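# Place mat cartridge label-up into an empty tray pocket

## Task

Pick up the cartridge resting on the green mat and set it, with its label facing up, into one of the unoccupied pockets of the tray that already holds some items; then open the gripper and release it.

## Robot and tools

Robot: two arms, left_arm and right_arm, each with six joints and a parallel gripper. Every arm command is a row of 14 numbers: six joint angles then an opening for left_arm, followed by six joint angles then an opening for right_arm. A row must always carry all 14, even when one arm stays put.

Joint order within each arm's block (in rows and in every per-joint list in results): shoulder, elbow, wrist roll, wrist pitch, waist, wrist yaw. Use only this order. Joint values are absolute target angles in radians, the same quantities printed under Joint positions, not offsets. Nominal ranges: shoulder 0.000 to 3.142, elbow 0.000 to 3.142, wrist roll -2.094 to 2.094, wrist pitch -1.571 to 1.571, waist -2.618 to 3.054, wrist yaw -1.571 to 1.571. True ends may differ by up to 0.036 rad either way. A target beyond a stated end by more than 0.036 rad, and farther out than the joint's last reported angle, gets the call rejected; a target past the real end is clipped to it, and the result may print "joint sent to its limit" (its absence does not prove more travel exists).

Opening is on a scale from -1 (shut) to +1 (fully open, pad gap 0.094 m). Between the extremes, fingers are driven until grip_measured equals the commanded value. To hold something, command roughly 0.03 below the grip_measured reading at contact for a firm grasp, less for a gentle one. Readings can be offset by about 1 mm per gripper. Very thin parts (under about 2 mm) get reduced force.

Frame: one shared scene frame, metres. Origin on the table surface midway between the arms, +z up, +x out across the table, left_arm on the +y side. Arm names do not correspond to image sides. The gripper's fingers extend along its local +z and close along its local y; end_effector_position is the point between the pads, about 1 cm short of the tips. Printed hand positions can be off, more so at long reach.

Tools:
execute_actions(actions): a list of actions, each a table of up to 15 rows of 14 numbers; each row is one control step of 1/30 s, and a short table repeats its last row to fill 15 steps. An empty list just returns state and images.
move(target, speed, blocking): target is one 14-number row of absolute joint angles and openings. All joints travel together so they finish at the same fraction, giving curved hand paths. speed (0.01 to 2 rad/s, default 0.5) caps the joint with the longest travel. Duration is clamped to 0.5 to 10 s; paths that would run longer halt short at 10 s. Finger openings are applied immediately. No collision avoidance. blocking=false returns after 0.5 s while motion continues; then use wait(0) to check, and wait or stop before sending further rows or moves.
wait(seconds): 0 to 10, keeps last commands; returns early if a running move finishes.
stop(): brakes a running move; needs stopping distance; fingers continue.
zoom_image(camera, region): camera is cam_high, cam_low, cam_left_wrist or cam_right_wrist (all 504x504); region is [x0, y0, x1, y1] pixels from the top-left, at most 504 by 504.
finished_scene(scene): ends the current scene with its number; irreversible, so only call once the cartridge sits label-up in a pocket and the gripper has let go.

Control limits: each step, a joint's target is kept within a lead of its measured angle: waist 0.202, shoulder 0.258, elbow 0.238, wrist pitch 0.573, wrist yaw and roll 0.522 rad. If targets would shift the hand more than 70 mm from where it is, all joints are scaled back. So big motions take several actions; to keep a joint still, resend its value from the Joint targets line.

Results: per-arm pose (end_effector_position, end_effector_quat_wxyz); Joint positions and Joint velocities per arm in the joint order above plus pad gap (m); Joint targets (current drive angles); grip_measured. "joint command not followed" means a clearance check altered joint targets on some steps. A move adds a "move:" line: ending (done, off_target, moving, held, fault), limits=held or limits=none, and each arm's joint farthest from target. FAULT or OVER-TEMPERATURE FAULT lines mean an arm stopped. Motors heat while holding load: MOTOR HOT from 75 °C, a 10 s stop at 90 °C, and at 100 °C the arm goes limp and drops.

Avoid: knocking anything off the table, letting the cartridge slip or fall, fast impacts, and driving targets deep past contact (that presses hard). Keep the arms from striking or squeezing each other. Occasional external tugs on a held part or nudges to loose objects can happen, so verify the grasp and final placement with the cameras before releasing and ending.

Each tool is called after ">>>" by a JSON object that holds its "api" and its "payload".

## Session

>>> {"api": "execute_actions", "payload": {"actions": []}}

Scene clock: 0.00 s.
left_arm: end_effector_position=(+0.0952, +0.5363, +0.2555) grip_measured=+1.000 end_effector_quat_wxyz=(-0.508, +0.701, -0.493, +0.091) | right_arm: end_effector_position=(+0.6111, -0.0288, +0.2528) grip_measured=+1.000 end_effector_quat_wxyz=(-0.440, +0.766, -0.457, +0.109)
Joint names: [shoulder, elbow, wrist roll, wrist pitch, waist, wrist yaw]
Joint positions: left_arm=[ 1.052  0.996 -0.343 -0.845  1.916  0.933  0.094] | right_arm=[ 2.244  2.319 -1.619 -0.781  0.154 -0.432  0.094]
Joint velocities: left_arm=[-0.007 -0.027  0.007  0.007 -0.002  0.022  0.   ] | right_arm=[-0.007  0.002 -0.11   0.037  0.002 -0.081  0.   ]
Joint targets: left_arm=[1.046 1.004 -0.337 -0.845 1.916 0.943] | right_arm=[2.229 2.330 -1.615 -0.783 0.154 -0.440]

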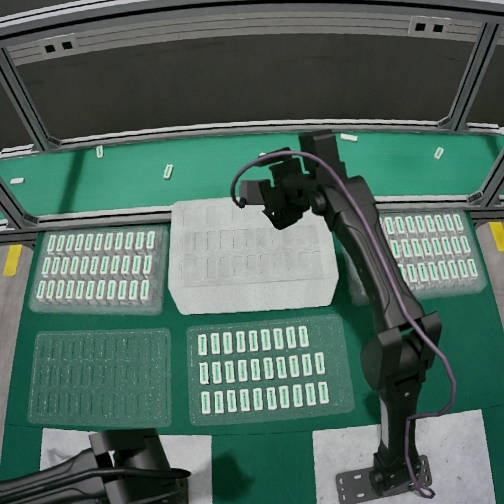

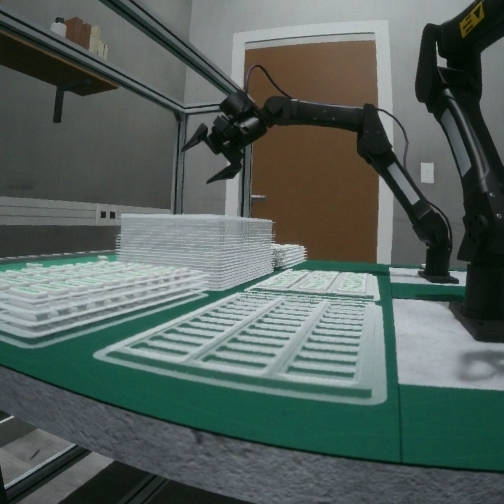

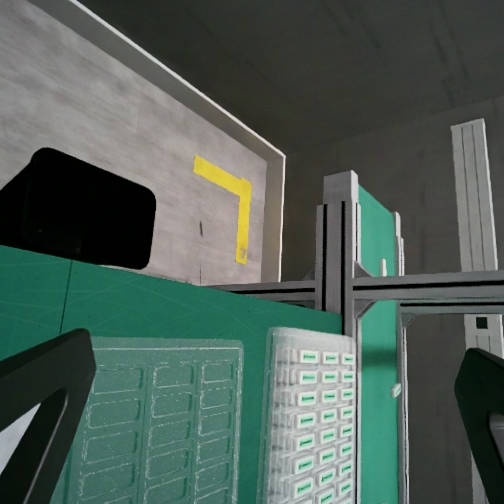

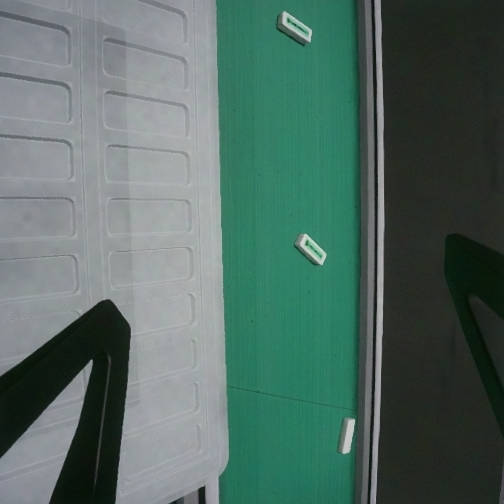

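Cartridge is probably under the right arm. Move the right arm.

>>> {"api": "move", "payload": {"target": [1.046,1.004,-0.337,-0.845,1.916,0.943,1, 1.5,1.35,0,-1.4,0.3,0,1], "speed": 0.9}}

Scene clock: 4.17 s.
left_arm: end_effector_position=(+0.0949, +0.5364, +0.2552) grip_measured=+1.000 end_effector_quat_wxyz=(-0.507, +0.701, -0.493, +0.090) | right_arm: end_effector_position=(+0.2929, -0.1464, +0.1543) grip_measured=+1.000 end_effector_quat_wxyz=(+0.013, -0.194, +0.981, +0.007)
Joint names: [shoulder, elbow, wrist roll, wrist pitch, waist, wrist yaw]
Joint positions: left_arm=[ 1.052  0.996 -0.343 -0.845  1.916  0.93   0.094] | right_arm=[ 1.527  1.368 -0.007 -1.384  0.291 -0.009  0.094]
Joint velocities: left_arm=[ 0.032  0.002  0.007 -0.022  0.002 -0.022  0.   ] | right_arm=[ 0.002  0.007  0.007 -0.022  0.007 -0.051  0.   ]
Joint targets: left_arm=[1.046 1.004 -0.337 -0.845 1.916 0.943] | right_arm=[1.500 1.350 -0.000 -1.400 0.300 -0.000]
move: off_target (right_arm); limits=none; left_arm: farthest joint: the wrist yaw, 0.013 radians from its target (0.010 radians at the start); right_arm: farthest joint: the shoulder, 0.027 radians from its target (0.744 radians at the start)

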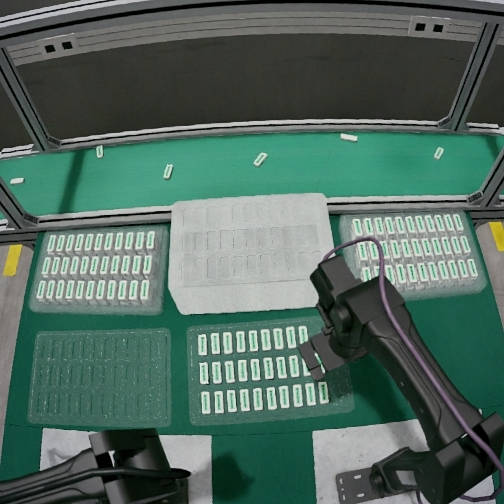

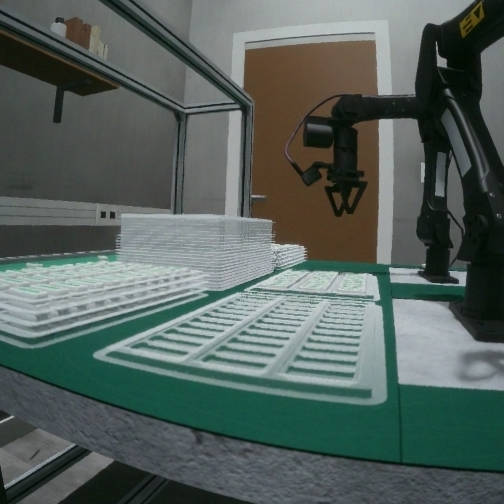

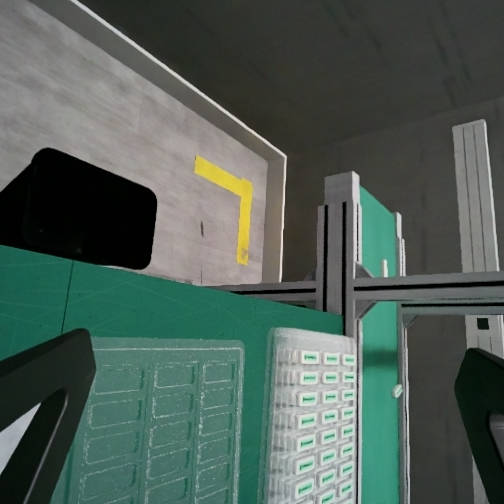

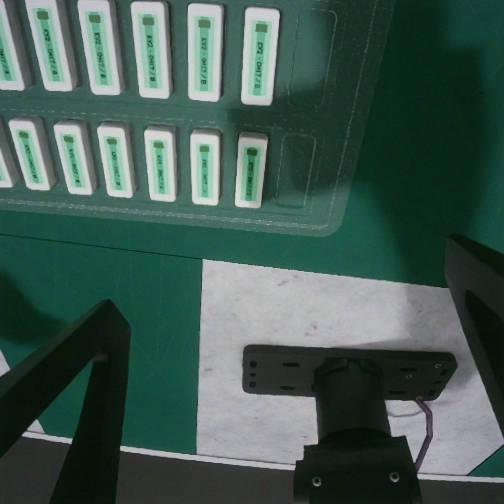

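>>> {"api": "move", "payload": {"target": [1.046,1.004,-0.337,-0.845,1.916,0.943,1, 1.65,1.5,-0.3,-1.42,-0.4,0,1], "speed": 0.8}}

Scene clock: 7.90 s.
left_arm: end_effector_position=(+0.0946, +0.5365, +0.2550) grip_measured=+1.000 end_effector_quat_wxyz=(-0.507, +0.702, -0.492, +0.090) | right_arm: end_effector_position=(+0.3206, -0.3343, +0.1489) grip_measured=+1.000 end_effector_quat_wxyz=(-0.005, +0.008, +1.000, +0.002)
Joint names: [shoulder, elbow, wrist roll, wrist pitch, waist, wrist yaw]
Joint positions: left_arm=[ 1.052  0.996 -0.343 -0.845  1.916  0.928  0.094] | right_arm=[ 1.641  1.462 -0.292 -1.403 -0.4   -0.     0.094]
Joint velocities: left_arm=[-0.017 -0.007  0.037  0.037 -0.032 -0.022  0.   ] | right_arm=[-0.007  0.007  0.037  0.051 -0.002 -0.007  0.   ]
Joint targets: left_arm=[1.046 1.004 -0.337 -0.845 1.916 0.943] | right_arm=[1.650 1.500 -0.300 -1.420 -0.400 -0.000]
move: off_target (right_arm); limits=none; left_arm: farthest joint: the wrist yaw, 0.015 radians from its target (0.013 radians at the start); right_arm: farthest joint: the elbow, 0.038 radians from its target (0.132 radians at the start)

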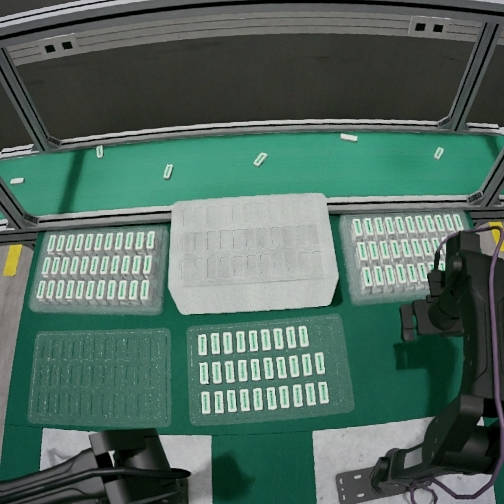

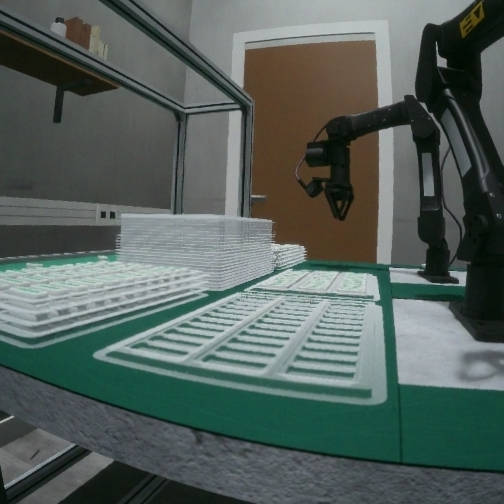

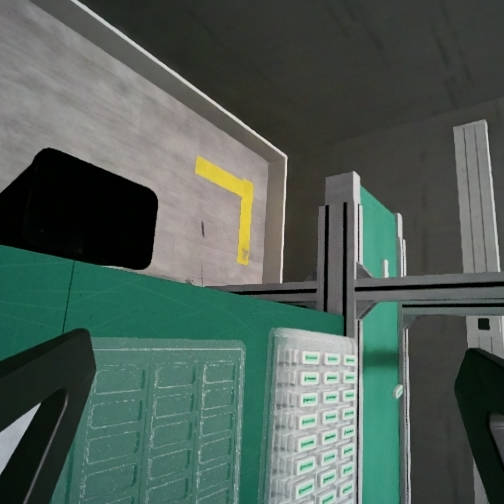

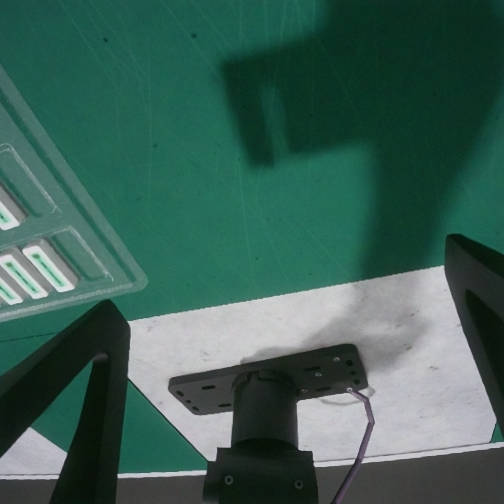

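>>> {"api": "move", "payload": {"target": [1.3,1.2,0,-1.45,0.9,0,1, 1.75,1.6,-0.3,-1.3,-0.95,0,1], "speed": 0.8}}

Scene clock: 12.03 s.
left_arm: end_effector_position=(+0.1693, +0.4148, +0.1546) grip_measured=+1.000 end_effector_quat_wxyz=(+0.009, -0.443, +0.896, +0.000) | right_arm: end_effector_position=(+0.2667, -0.4999, +0.1465) grip_measured=+1.000 end_effector_quat_wxyz=(+0.031, +0.277, +0.960, -0.020)
Joint names: [shoulder, elbow, wrist roll, wrist pitch, waist, wrist yaw]
Joint positions: left_arm=[ 1.29   1.172 -0.007 -1.436  0.907  0.007  0.094] | right_arm=[ 1.74   1.562 -0.294 -1.319 -0.948 -0.001  0.094]
Joint velocities: left_arm=[ 0.007 -0.002  0.022  0.066  0.012 -0.051  0.   ] | right_arm=[ 0.007  0.002  0.022 -0.007 -0.027 -0.007  0.   ]
Joint targets: left_arm=[1.300 1.200 -0.000 -1.450 0.900 0.000] | right_arm=[1.750 1.600 -0.300 -1.300 -0.950 0.000]
move: off_target (left_arm, right_arm); limits=none; left_arm: farthest joint: the elbow, 0.028 radians from its target (0.204 radians at the start); right_arm: farthest joint: the elbow, 0.038 radians from its target (0.138 radians at the start)

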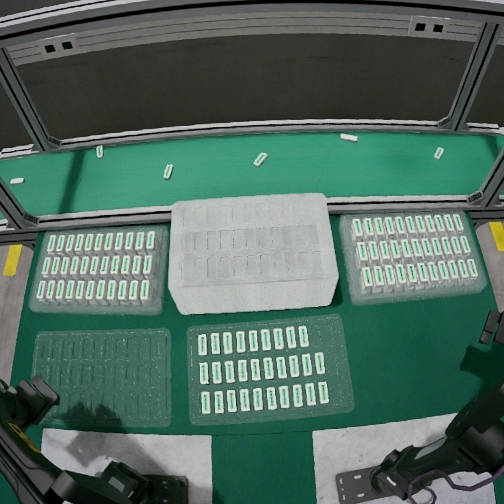

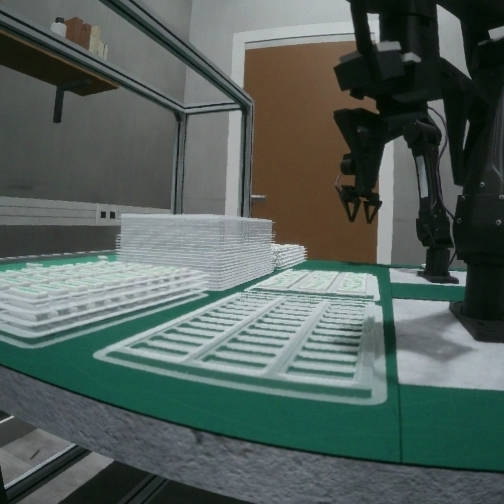

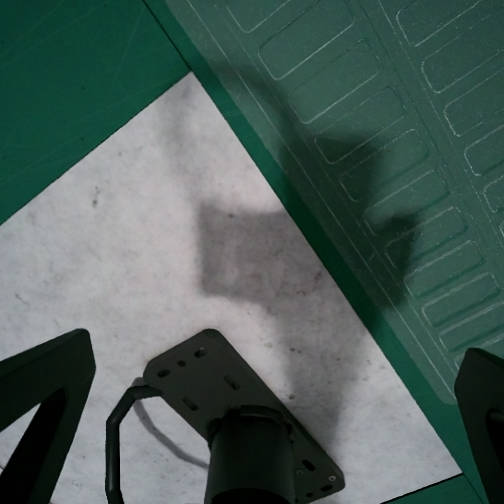

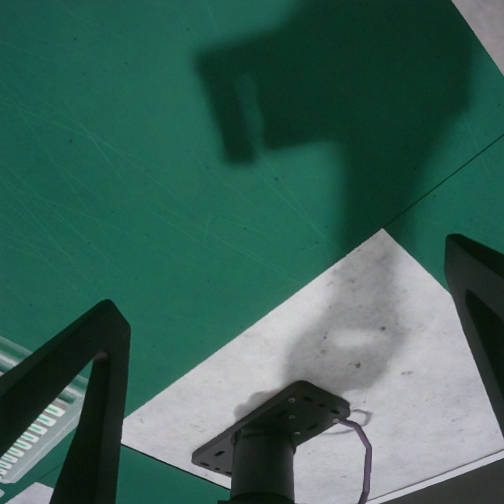

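>>> {"api": "zoom_image", "payload": {"camera": "cam_high", "region": [130,180,380,430]}}

>>> {"api": "zoom_image", "payload": {"camera": "cam_low", "region": [180,230,504,340]}}

Region (130, 180, 380, 430) of cam_high's 504x504 image, scaled by 2.016, with more detail than that image has.

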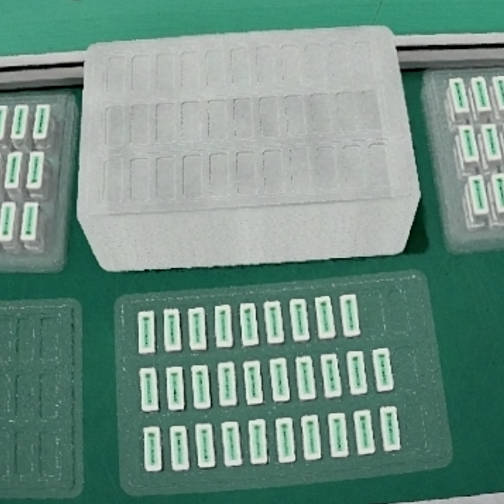

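Region (180, 230, 504, 340) of cam_low's 504x504 image, scaled by 1.556, with more detail than that image has; it fills the top 171 rows of this view, and the rest is white.

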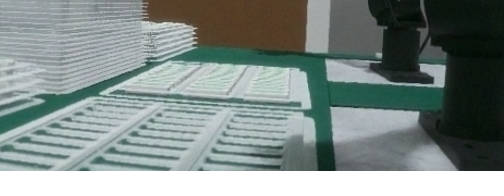

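>>> {"api": "move", "payload": {"target": [1.3,1.2,0,-1.45,0.9,0,1, 1.7,2.0,0,-1.3,0.25,0,1], "speed": 0.8}}

Scene clock: 17.70 s.
left_arm: end_effector_position=(+0.1692, +0.4148, +0.1546) grip_measured=+1.000 end_effector_quat_wxyz=(+0.008, -0.443, +0.897, +0.001) | right_arm: end_effector_position=(+0.4250, -0.1101, +0.2769) grip_measured=+1.000 end_effector_quat_wxyz=(+0.241, -0.170, +0.954, +0.043)
Joint names: [shoulder, elbow, wrist roll, wrist pitch, waist, wrist yaw]
Joint positions: left_arm=[ 1.29   1.172 -0.006 -1.437  0.907  0.006  0.094] | right_arm=[ 1.726  1.965 -0.006 -1.313  0.254 -0.004  0.094]
Joint velocities: left_arm=[-0.007 -0.022 -0.007  0.007 -0.007 -0.007  0.   ] | right_arm=[ 0.002 -0.007 -0.022  0.007 -0.022  0.007  0.   ]
Joint targets: left_arm=[1.300 1.200 0.000 -1.450 0.900 -0.000] | right_arm=[1.700 2.000 0.000 -1.300 0.250 0.000]
move: off_target (left_arm, right_arm); limits=none; left_arm: farthest joint: the elbow, 0.028 radians from its target (0.028 radians at the start); right_arm: farthest joint: the elbow, 0.035 radians from its target (0.438 radians at the start)

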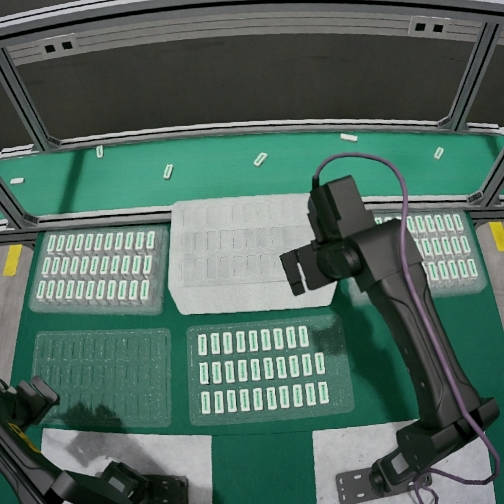

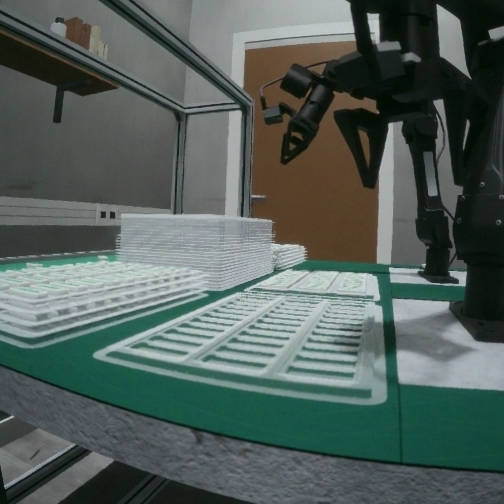

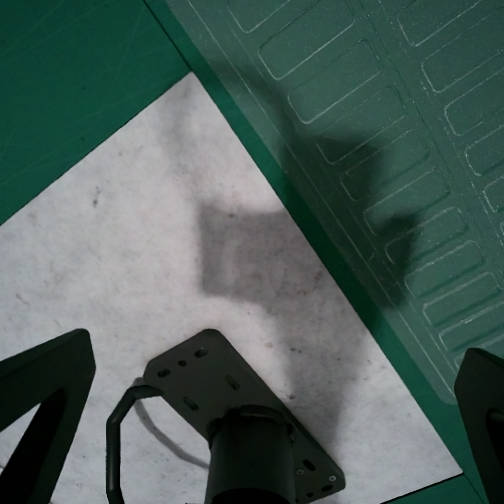

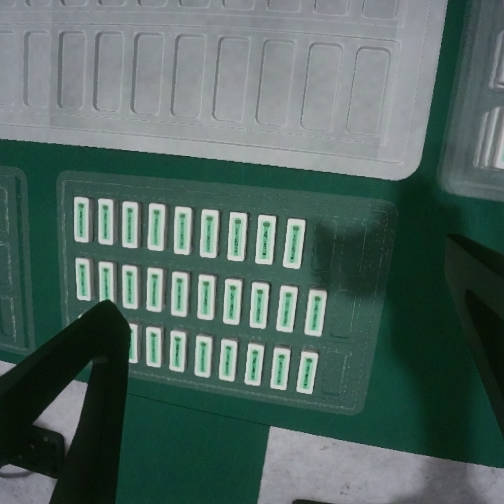

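Look further out.

>>> {"api": "move", "payload": {"target": [1.3,1.2,0,-1.45,0.9,0,1, 2.2,2.6,0,-1.3,0.2,0,1], "speed": 0.7}}

Scene clock: 21.40 s.
left_arm: end_effector_position=(+0.1692, +0.4148, +0.1546) grip_measured=+1.000 end_effector_quat_wxyz=(+0.008, -0.443, +0.897, +0.001) | right_arm: end_effector_position=(+0.5510, -0.0909, +0.2728) grip_measured=+1.000 end_effector_quat_wxyz=(+0.303, -0.145, +0.941, +0.047)
Joint names: [shoulder, elbow, wrist roll, wrist pitch, waist, wrist yaw]
Joint positions: left_arm=[ 1.29   1.172 -0.006 -1.437  0.907  0.006  0.094] | right_arm=[ 2.201  2.563 -0.006 -1.31   0.207 -0.004  0.094]
Joint velocities: left_arm=[ 0.012 -0.012  0.051  0.007 -0.027 -0.051  0.   ] | right_arm=[ 0.002  0.002  0.007 -0.037 -0.012  0.022  0.   ]
Joint targets: left_arm=[1.300 1.200 -0.000 -1.450 0.900 0.000] | right_arm=[2.200 2.600 0.000 -1.300 0.200 0.000]
move: off_target (left_arm, right_arm); limits=none; left_arm: farthest joint: the elbow, 0.028 radians from its target (0.028 radians at the start); right_arm: farthest joint: the elbow, 0.037 radians from its target (0.635 radians at the start)

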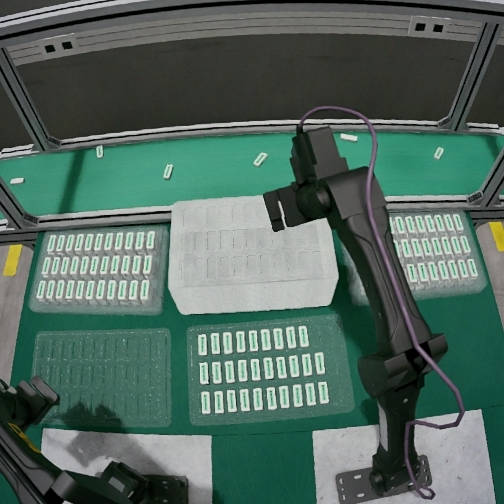

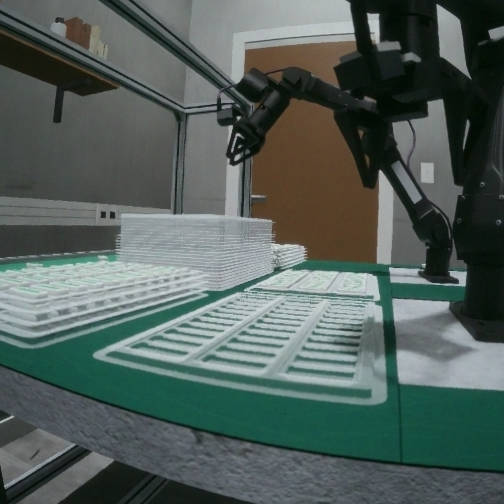

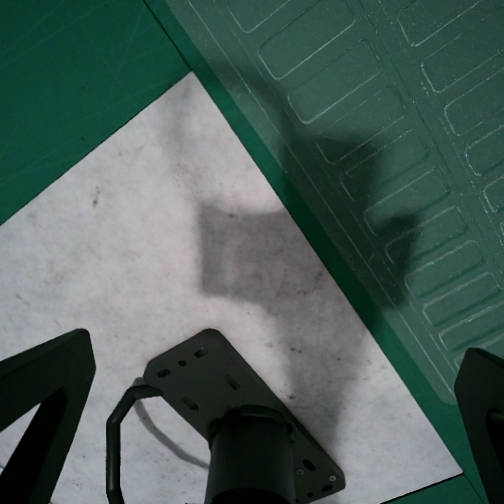

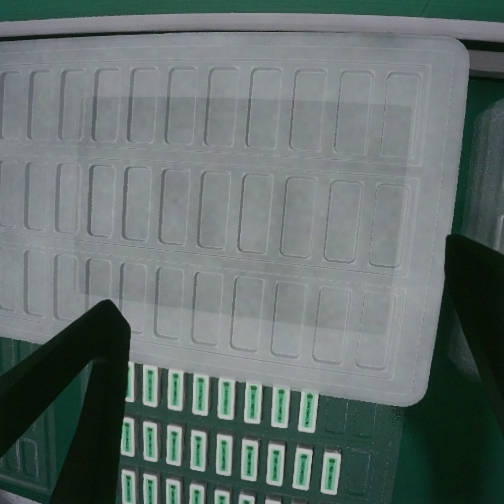

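>>> {"api": "move", "payload": {"target": [1.3,1.2,0,-1.45,0.9,0,1, 1.6,2.0,0,-1.3,-0.75,0,1], "speed": 0.8}}

Scene clock: 25.07 s.
left_arm: end_effector_position=(+0.1692, +0.4148, +0.1546) grip_measured=+1.000 end_effector_quat_wxyz=(+0.008, -0.443, +0.897, +0.001) | right_arm: end_effector_position=(+0.3541, -0.4854, +0.3391) grip_measured=+1.000 end_effector_quat_wxyz=(+0.310, +0.304, +0.894, -0.108)
Joint names: [shoulder, elbow, wrist roll, wrist pitch, waist, wrist yaw]
Joint positions: left_arm=[ 1.29   1.172 -0.006 -1.437  0.907  0.006  0.094] | right_arm=[ 1.619  2.024 -0.005 -1.307 -0.75   0.002  0.094]
Joint velocities: left_arm=[ 0.012 -0.017  0.007  0.051 -0.012 -0.007  0.   ] | right_arm=[-0.007 -0.002 -0.022  0.007  0.007  0.051  0.   ]
Joint targets: left_arm=[1.300 1.200 0.000 -1.450 0.900 -0.000] | right_arm=[1.600 2.000 -0.000 -1.300 -0.750 0.000]
move: off_target (left_arm, right_arm); limits=none; left_arm: farthest joint: the elbow, 0.028 radians from its target (0.028 radians at the start); right_arm: farthest joint: the elbow, 0.024 radians from its target (0.563 radians at the start)

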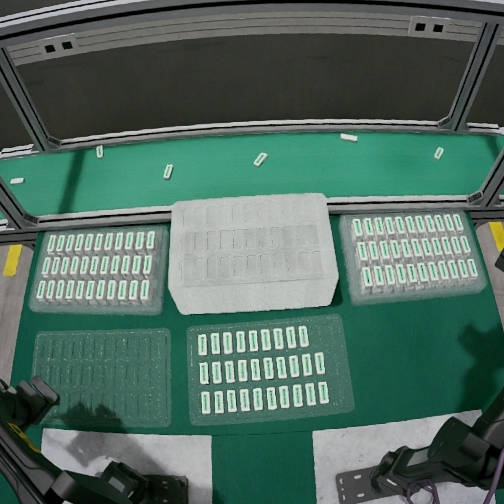

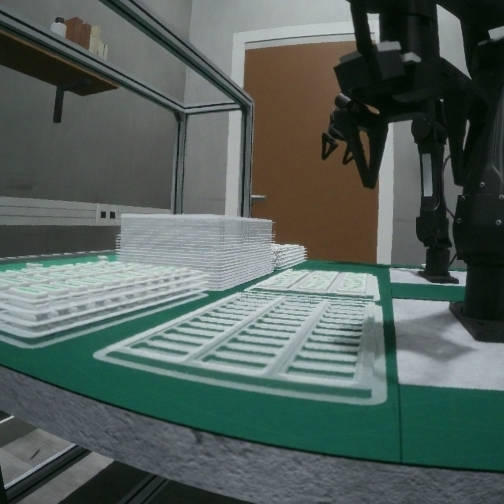

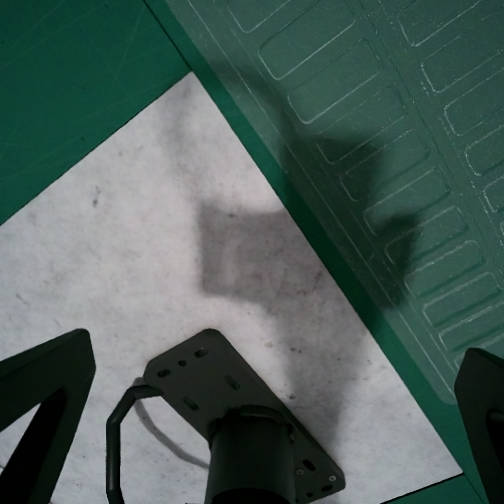

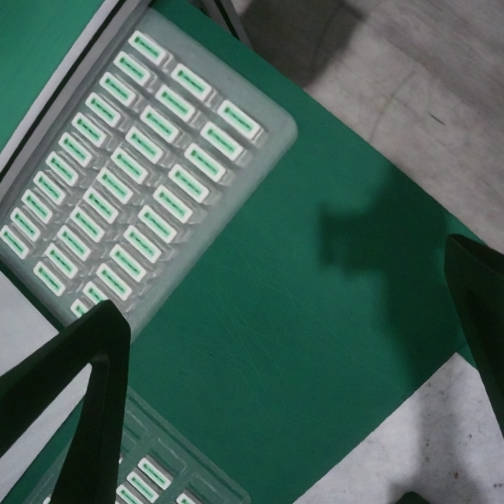

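>>> {"api": "move", "payload": {"target": [1.4,1.8,0,-1.3,1.5,0,1, 1.4,1.8,0,-1.3,-1.5,0,1], "speed": 0.8}}

Scene clock: 29.00 s.
left_arm: end_effector_position=(+0.0689, +0.5817, +0.3288) grip_measured=+1.000 end_effector_quat_wxyz=(-0.234, +0.647, -0.692, -0.216) | right_arm: end_effector_position=(+0.1035, -0.5804, +0.3329) grip_measured=+1.000 end_effector_quat_wxyz=(+0.246, +0.609, +0.724, -0.210)
Joint names: [shoulder, elbow, wrist roll, wrist pitch, waist, wrist yaw]
Joint positions: left_arm=[ 1.39   1.779 -0.006 -1.31   1.493  0.     0.094] | right_arm=[ 1.425  1.82  -0.004 -1.306 -1.495  0.001  0.094]
Joint velocities: left_arm=[ 0.012  0.007 -0.037  0.022 -0.007 -0.007  0.   ] | right_arm=[ 0.002 -0.002  0.066  0.007  0.012 -0.022  0.   ]
Joint targets: left_arm=[1.400 1.800 -0.000 -1.300 1.500 -0.000] | right_arm=[1.400 1.800 0.000 -1.300 -1.500 -0.000]
move: off_target (left_arm, right_arm); limits=none; left_arm: farthest joint: the elbow, 0.021 radians from its target (0.628 radians at the start); right_arm: farthest joint: the shoulder, 0.025 radians from its target (0.219 radians at the start)

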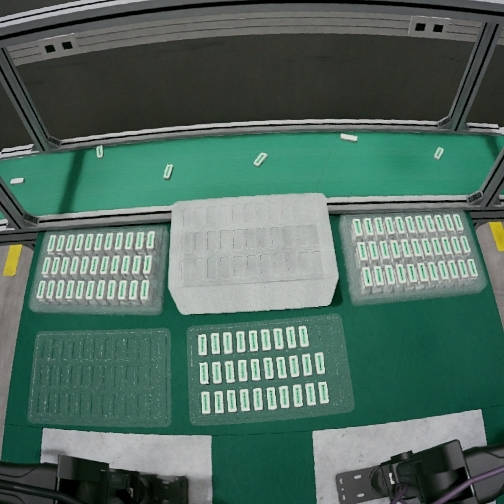

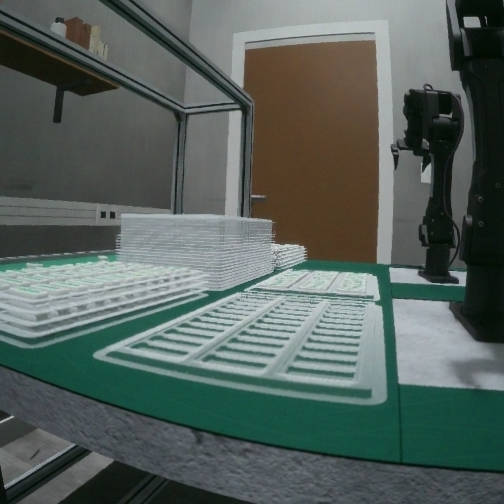

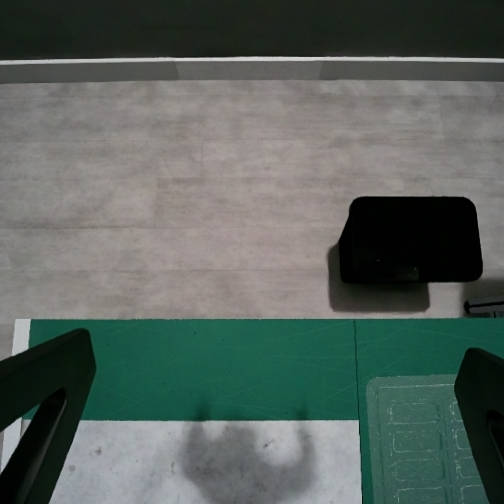

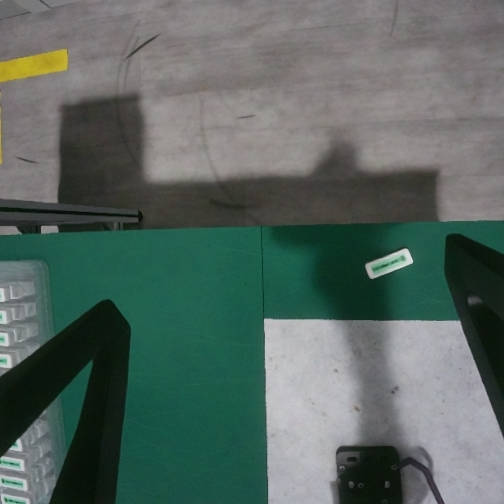

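>>> {"api": "move", "payload": {"target": [1.4,1.8,0,-1.3,1.5,0,1, 1.57,1.09,-1.98,-1.13,-1.755,0,0.3], "speed": 0.9}}

Scene clock: 35.90 s.
left_arm: end_effector_position=(+0.0689, +0.5817, +0.3288) grip_measured=+1.000 end_effector_quat_wxyz=(-0.234, +0.647, -0.692, -0.216) | right_arm: end_effector_position=(+0.0259, -0.5043, +0.0803) grip_measured=+0.301 end_effector_quat_wxyz=(+0.003, -0.158, +0.987, +0.014)
Joint names: [shoulder, elbow, wrist roll, wrist pitch, waist, wrist yaw]
Joint positions: left_arm=[ 1.39   1.779 -0.006 -1.31   1.493  0.     0.094] | right_arm=[ 1.562  1.106 -1.973 -1.143 -1.746  0.001  0.061]
Joint velocities: left_arm=[-0.002  0.002 -0.037 -0.022  0.007 -0.007  0.   ] | right_arm=[-0.002 -0.017 -0.022 -0.066  0.002 -0.037 -0.001]
Joint targets: left_arm=[1.400 1.800 -0.000 -1.300 1.500 0.000] | right_arm=[1.570 1.090 -1.980 -1.130 -1.755 0.000]
move: off_target (left_arm); limits=none; left_arm: farthest joint: the elbow, 0.021 radians from its target (0.021 radians at the start); right_arm: farthest joint: the elbow, 0.016 radians from its target (0.730 radians at the start)

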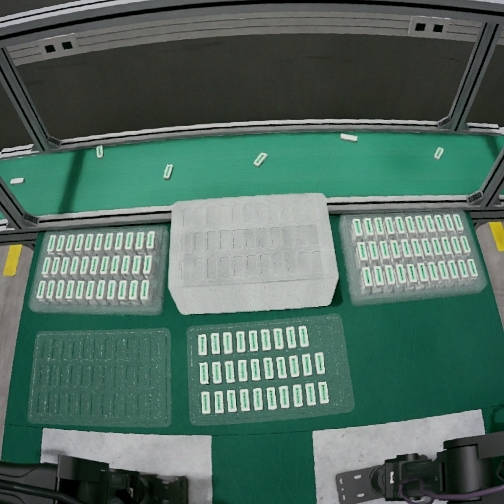

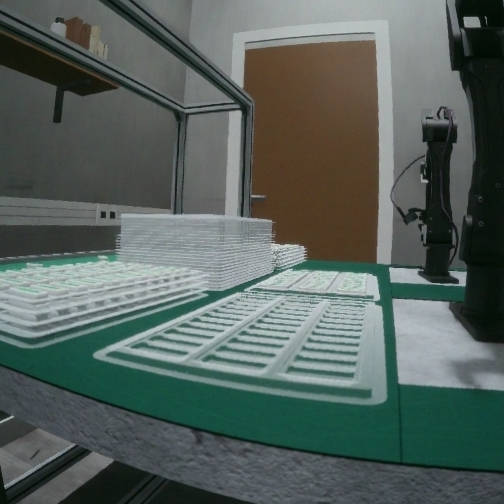

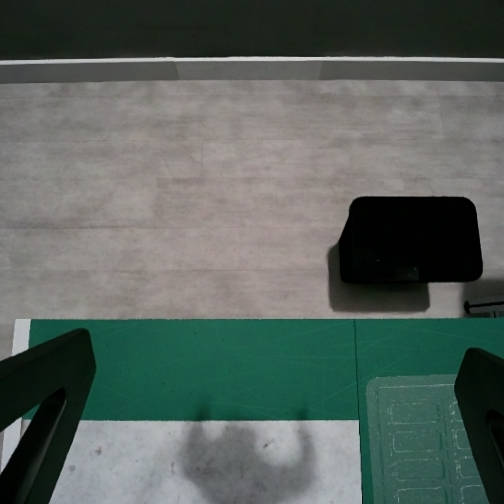

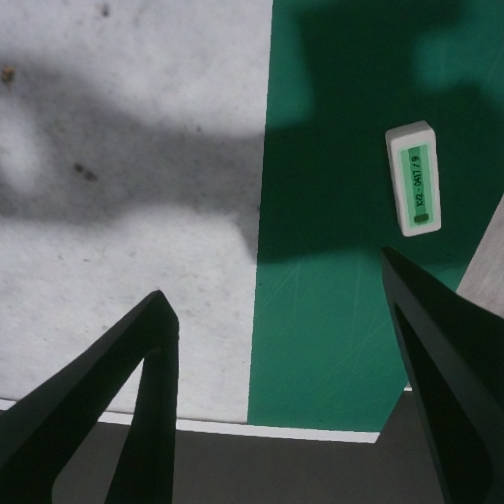

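>>> {"api": "move", "payload": {"target": [1.4,1.8,0,-1.3,1.5,0,1, 1.78,1.265,-2.0,-1.015,-1.78,0,0.3], "speed": 0.3}}

Scene clock: 43.53 s.
left_arm: end_effector_position=(+0.0689, +0.5817, +0.3288) grip_measured=+1.000 end_effector_quat_wxyz=(-0.234, +0.647, -0.692, -0.216) | right_arm: end_effector_position=(+0.0135, -0.5592, +0.0529) grip_measured=+0.301 end_effector_quat_wxyz=(-0.000, -0.156, +0.988, +0.002)
Joint names: [shoulder, elbow, wrist roll, wrist pitch, waist, wrist yaw]
Joint positions: left_arm=[ 1.39   1.779 -0.006 -1.31   1.493  0.     0.094] | right_arm=[ 1.773  1.228 -1.993 -1.028 -1.771  0.001  0.061]
Joint velocities: left_arm=[ 0.017  0.002  0.066 -0.022 -0.007 -0.037  0.   ] | right_arm=[-0.027 -0.002  0.022  0.007  0.007  0.066  0.   ]
Joint targets: left_arm=[1.400 1.800 -0.000 -1.300 1.500 0.000] | right_arm=[1.780 1.265 -2.000 -1.015 -1.780 0.000]
move: off_target (left_arm, right_arm); limits=none; left_arm: farthest joint: the elbow, 0.021 radians from its target (0.021 radians at the start); right_arm: farthest joint: the elbow, 0.037 radians from its target (0.159 radians at the start)

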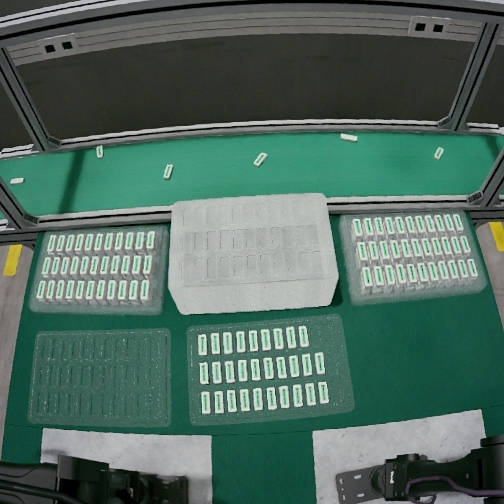

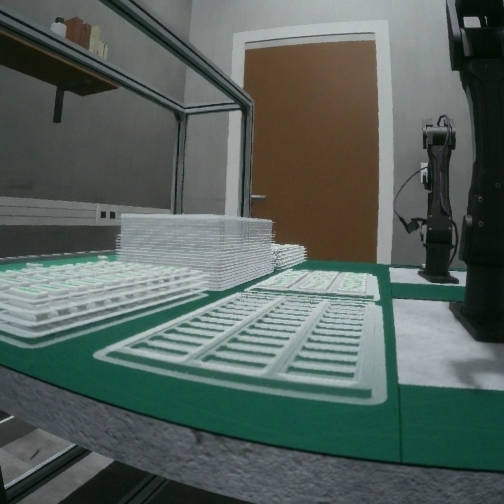

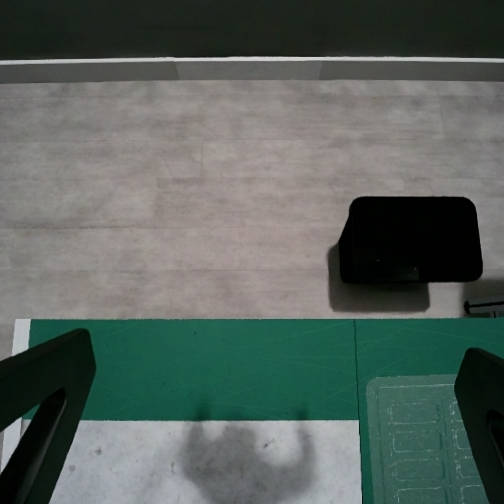

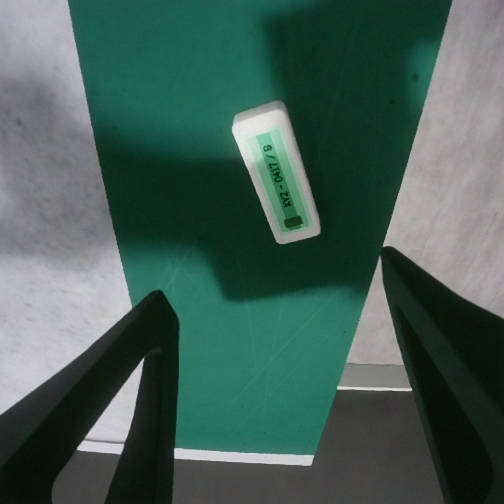

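>>> {"api": "move", "payload": {"target": [1.4,1.8,0,-1.3,1.5,0,1, 1.807,1.135,-2.09,-0.907,-1.78,0,0], "speed": 0.15}}

Scene clock: 48.70 s.
left_arm: end_effector_position=(+0.0689, +0.5817, +0.3288) grip_measured=+1.000 end_effector_quat_wxyz=(-0.234, +0.647, -0.692, -0.216) | right_arm: end_effector_position=(+0.0135, -0.5594, +0.0284) grip_measured=+0.001 end_effector_quat_wxyz=(-0.002, -0.201, +0.980, -0.003)
Joint names: [shoulder, elbow, wrist roll, wrist pitch, waist, wrist yaw]
Joint positions: left_arm=[ 1.39   1.779 -0.006 -1.31   1.493  0.     0.094] | right_arm=[ 1.797  1.154 -2.083 -0.92  -1.771  0.001  0.047]
Joint velocities: left_arm=[-0.002 -0.007  0.022  0.007 -0.007  0.022  0.   ] | right_arm=[-0.017  0.002 -0.081 -0.022 -0.012 -0.007 -0.   ]
Joint targets: left_arm=[1.400 1.800 0.000 -1.300 1.500 -0.000] | right_arm=[1.807 1.135 -2.090 -0.907 -1.780 0.000]
move: off_target (left_arm); limits=none; left_arm: farthest joint: the elbow, 0.021 radians from its target (0.021 radians at the start); right_arm: farthest joint: the elbow, 0.019 radians from its target (0.093 radians at the start)

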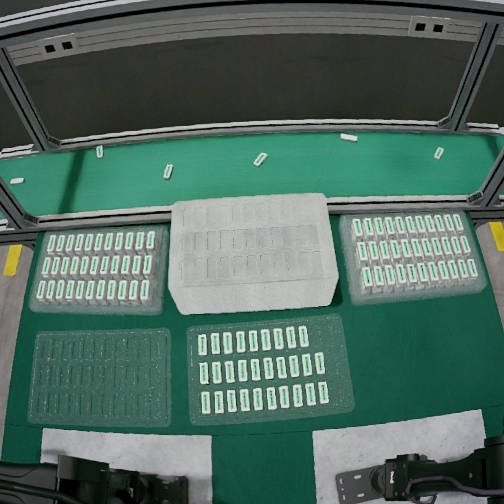

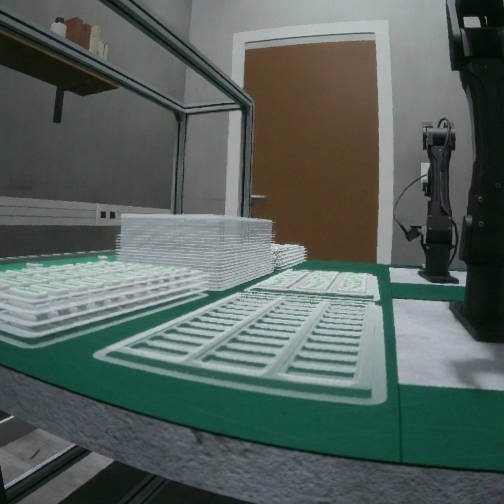

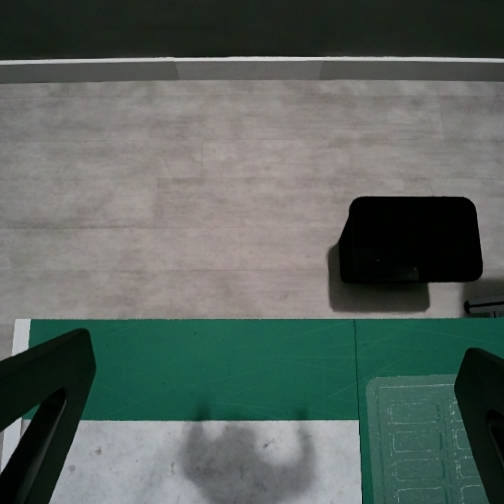

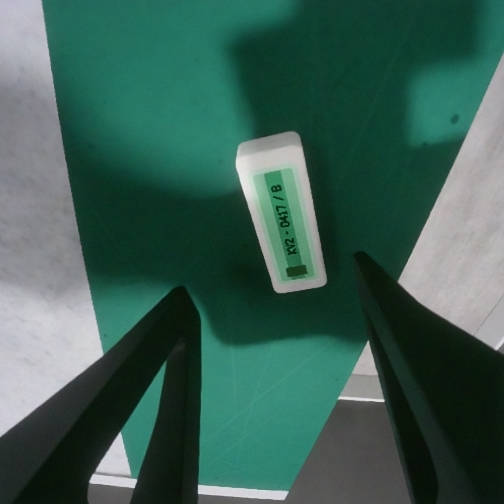

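>>> {"api": "move", "payload": {"target": [1.4,1.8,0,-1.3,1.5,0,1, 1.82,1.135,-2.09,-0.895,-1.735,0,0], "speed": 0.06}}

>>> {"api": "move", "payload": {"target": [1.4,1.8,0,-1.3,1.5,0,1, 1.848,1.118,-2.09,-0.852,-1.735,0,0], "speed": 0.05}}

Scene clock: 52.30 s.
left_arm: end_effector_position=(+0.0689, +0.5817, +0.3288) grip_measured=+1.000 end_effector_quat_wxyz=(-0.234, +0.647, -0.692, -0.216) | right_arm: end_effector_position=(+0.0220, -0.5620, +0.0245) grip_measured=+0.001 end_effector_quat_wxyz=(-0.001, -0.214, +0.977, -0.003)
Joint names: [shoulder, elbow, wrist roll, wrist pitch, waist, wrist yaw]
Joint positions: left_arm=[ 1.39   1.779 -0.006 -1.31   1.493  0.     0.094] | right_arm=[ 1.811  1.154 -2.084 -0.908 -1.743  0.001  0.047]
Joint velocities: left_arm=[ 0.012  0.012  0.051 -0.007  0.007 -0.095  0.   ] | right_arm=[-0.017 -0.022  0.051  0.007 -0.037  0.051 -0.   ]
Joint targets: left_arm=[1.400 1.800 -0.000 -1.300 1.500 0.000] | right_arm=[1.820 1.135 -2.090 -0.895 -1.735 -0.000]
move: off_target (left_arm); limits=none; left_arm: farthest joint: the elbow, 0.021 radians from its target (0.021 radians at the start); right_arm: farthest joint: the elbow, 0.019 radians from its target (0.019 radians at the start)

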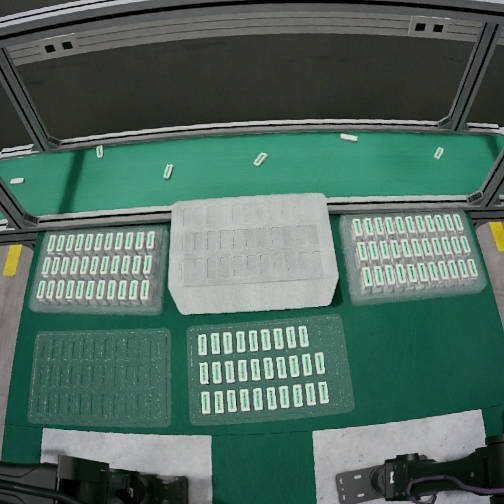

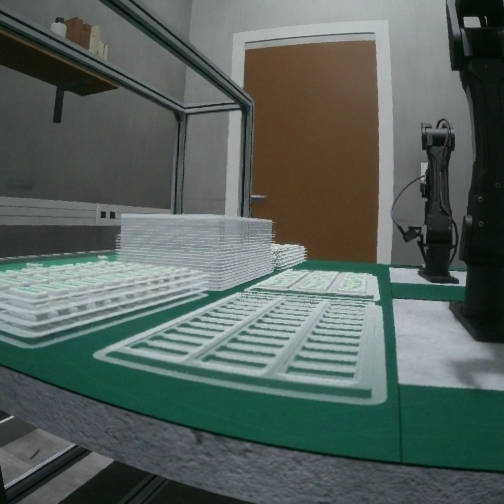

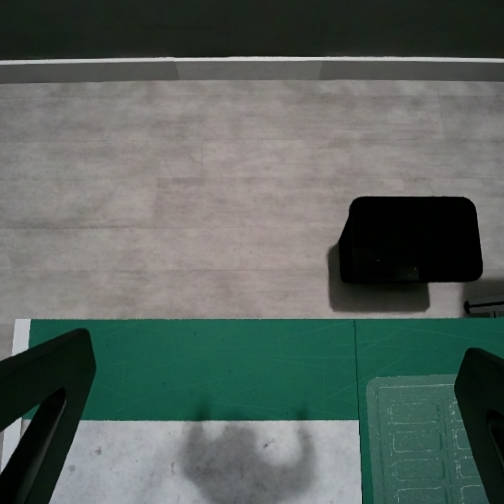

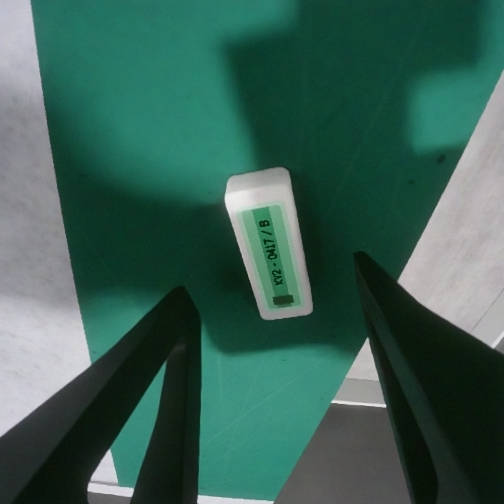

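Scene clock: 53.73 s.
left_arm: end_effector_position=(+0.0689, +0.5817, +0.3288) grip_measured=+1.000 end_effector_quat_wxyz=(-0.234, +0.647, -0.692, -0.216) | right_arm: end_effector_position=(+0.0219, -0.5641, +0.0139) grip_measured=+0.001 end_effector_quat_wxyz=(-0.002, -0.214, +0.977, -0.004)
Joint names: [shoulder, elbow, wrist roll, wrist pitch, waist, wrist yaw]
Joint positions: left_arm=[ 1.39   1.779 -0.006 -1.31   1.493  0.     0.094] | right_arm=[ 1.833  1.136 -2.084 -0.865 -1.743  0.001  0.047]
Joint velocities: left_arm=[ 0.002  0.007  0.022 -0.037 -0.002  0.007  0.   ] | right_arm=[ 0.002 -0.007 -0.022  0.007  0.002 -0.037 -0.001]
Joint targets: left_arm=[1.400 1.800 0.000 -1.300 1.500 -0.000] | right_arm=[1.848 1.118 -2.090 -0.852 -1.735 -0.000]
move: off_target (left_arm); limits=none; left_arm: farthest joint: the elbow, 0.021 radians from its target (0.021 radians at the start); right_arm: farthest joint: the elbow, 0.018 radians from its target (0.036 radians at the start)

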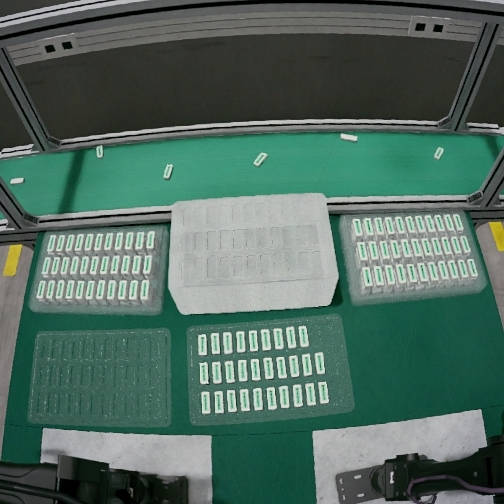

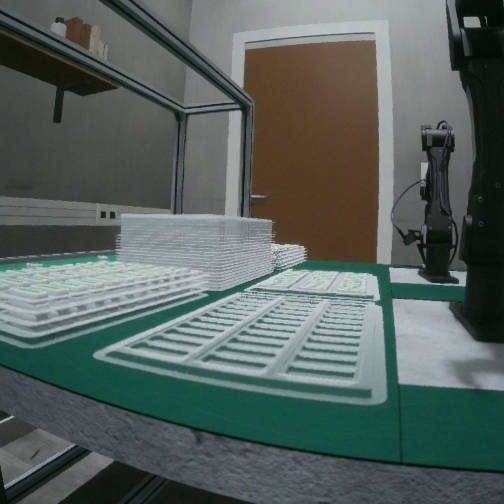

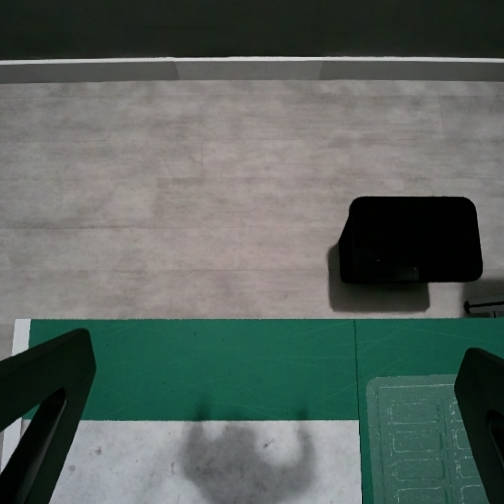

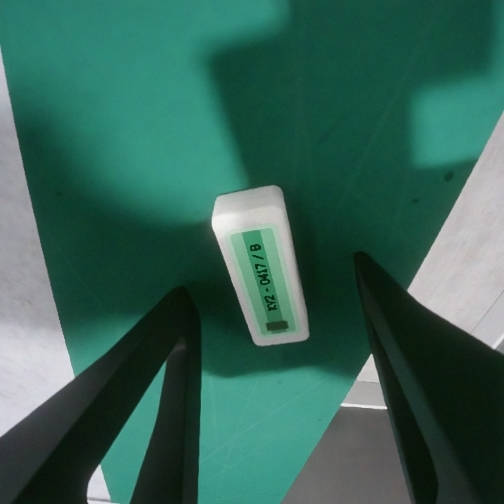

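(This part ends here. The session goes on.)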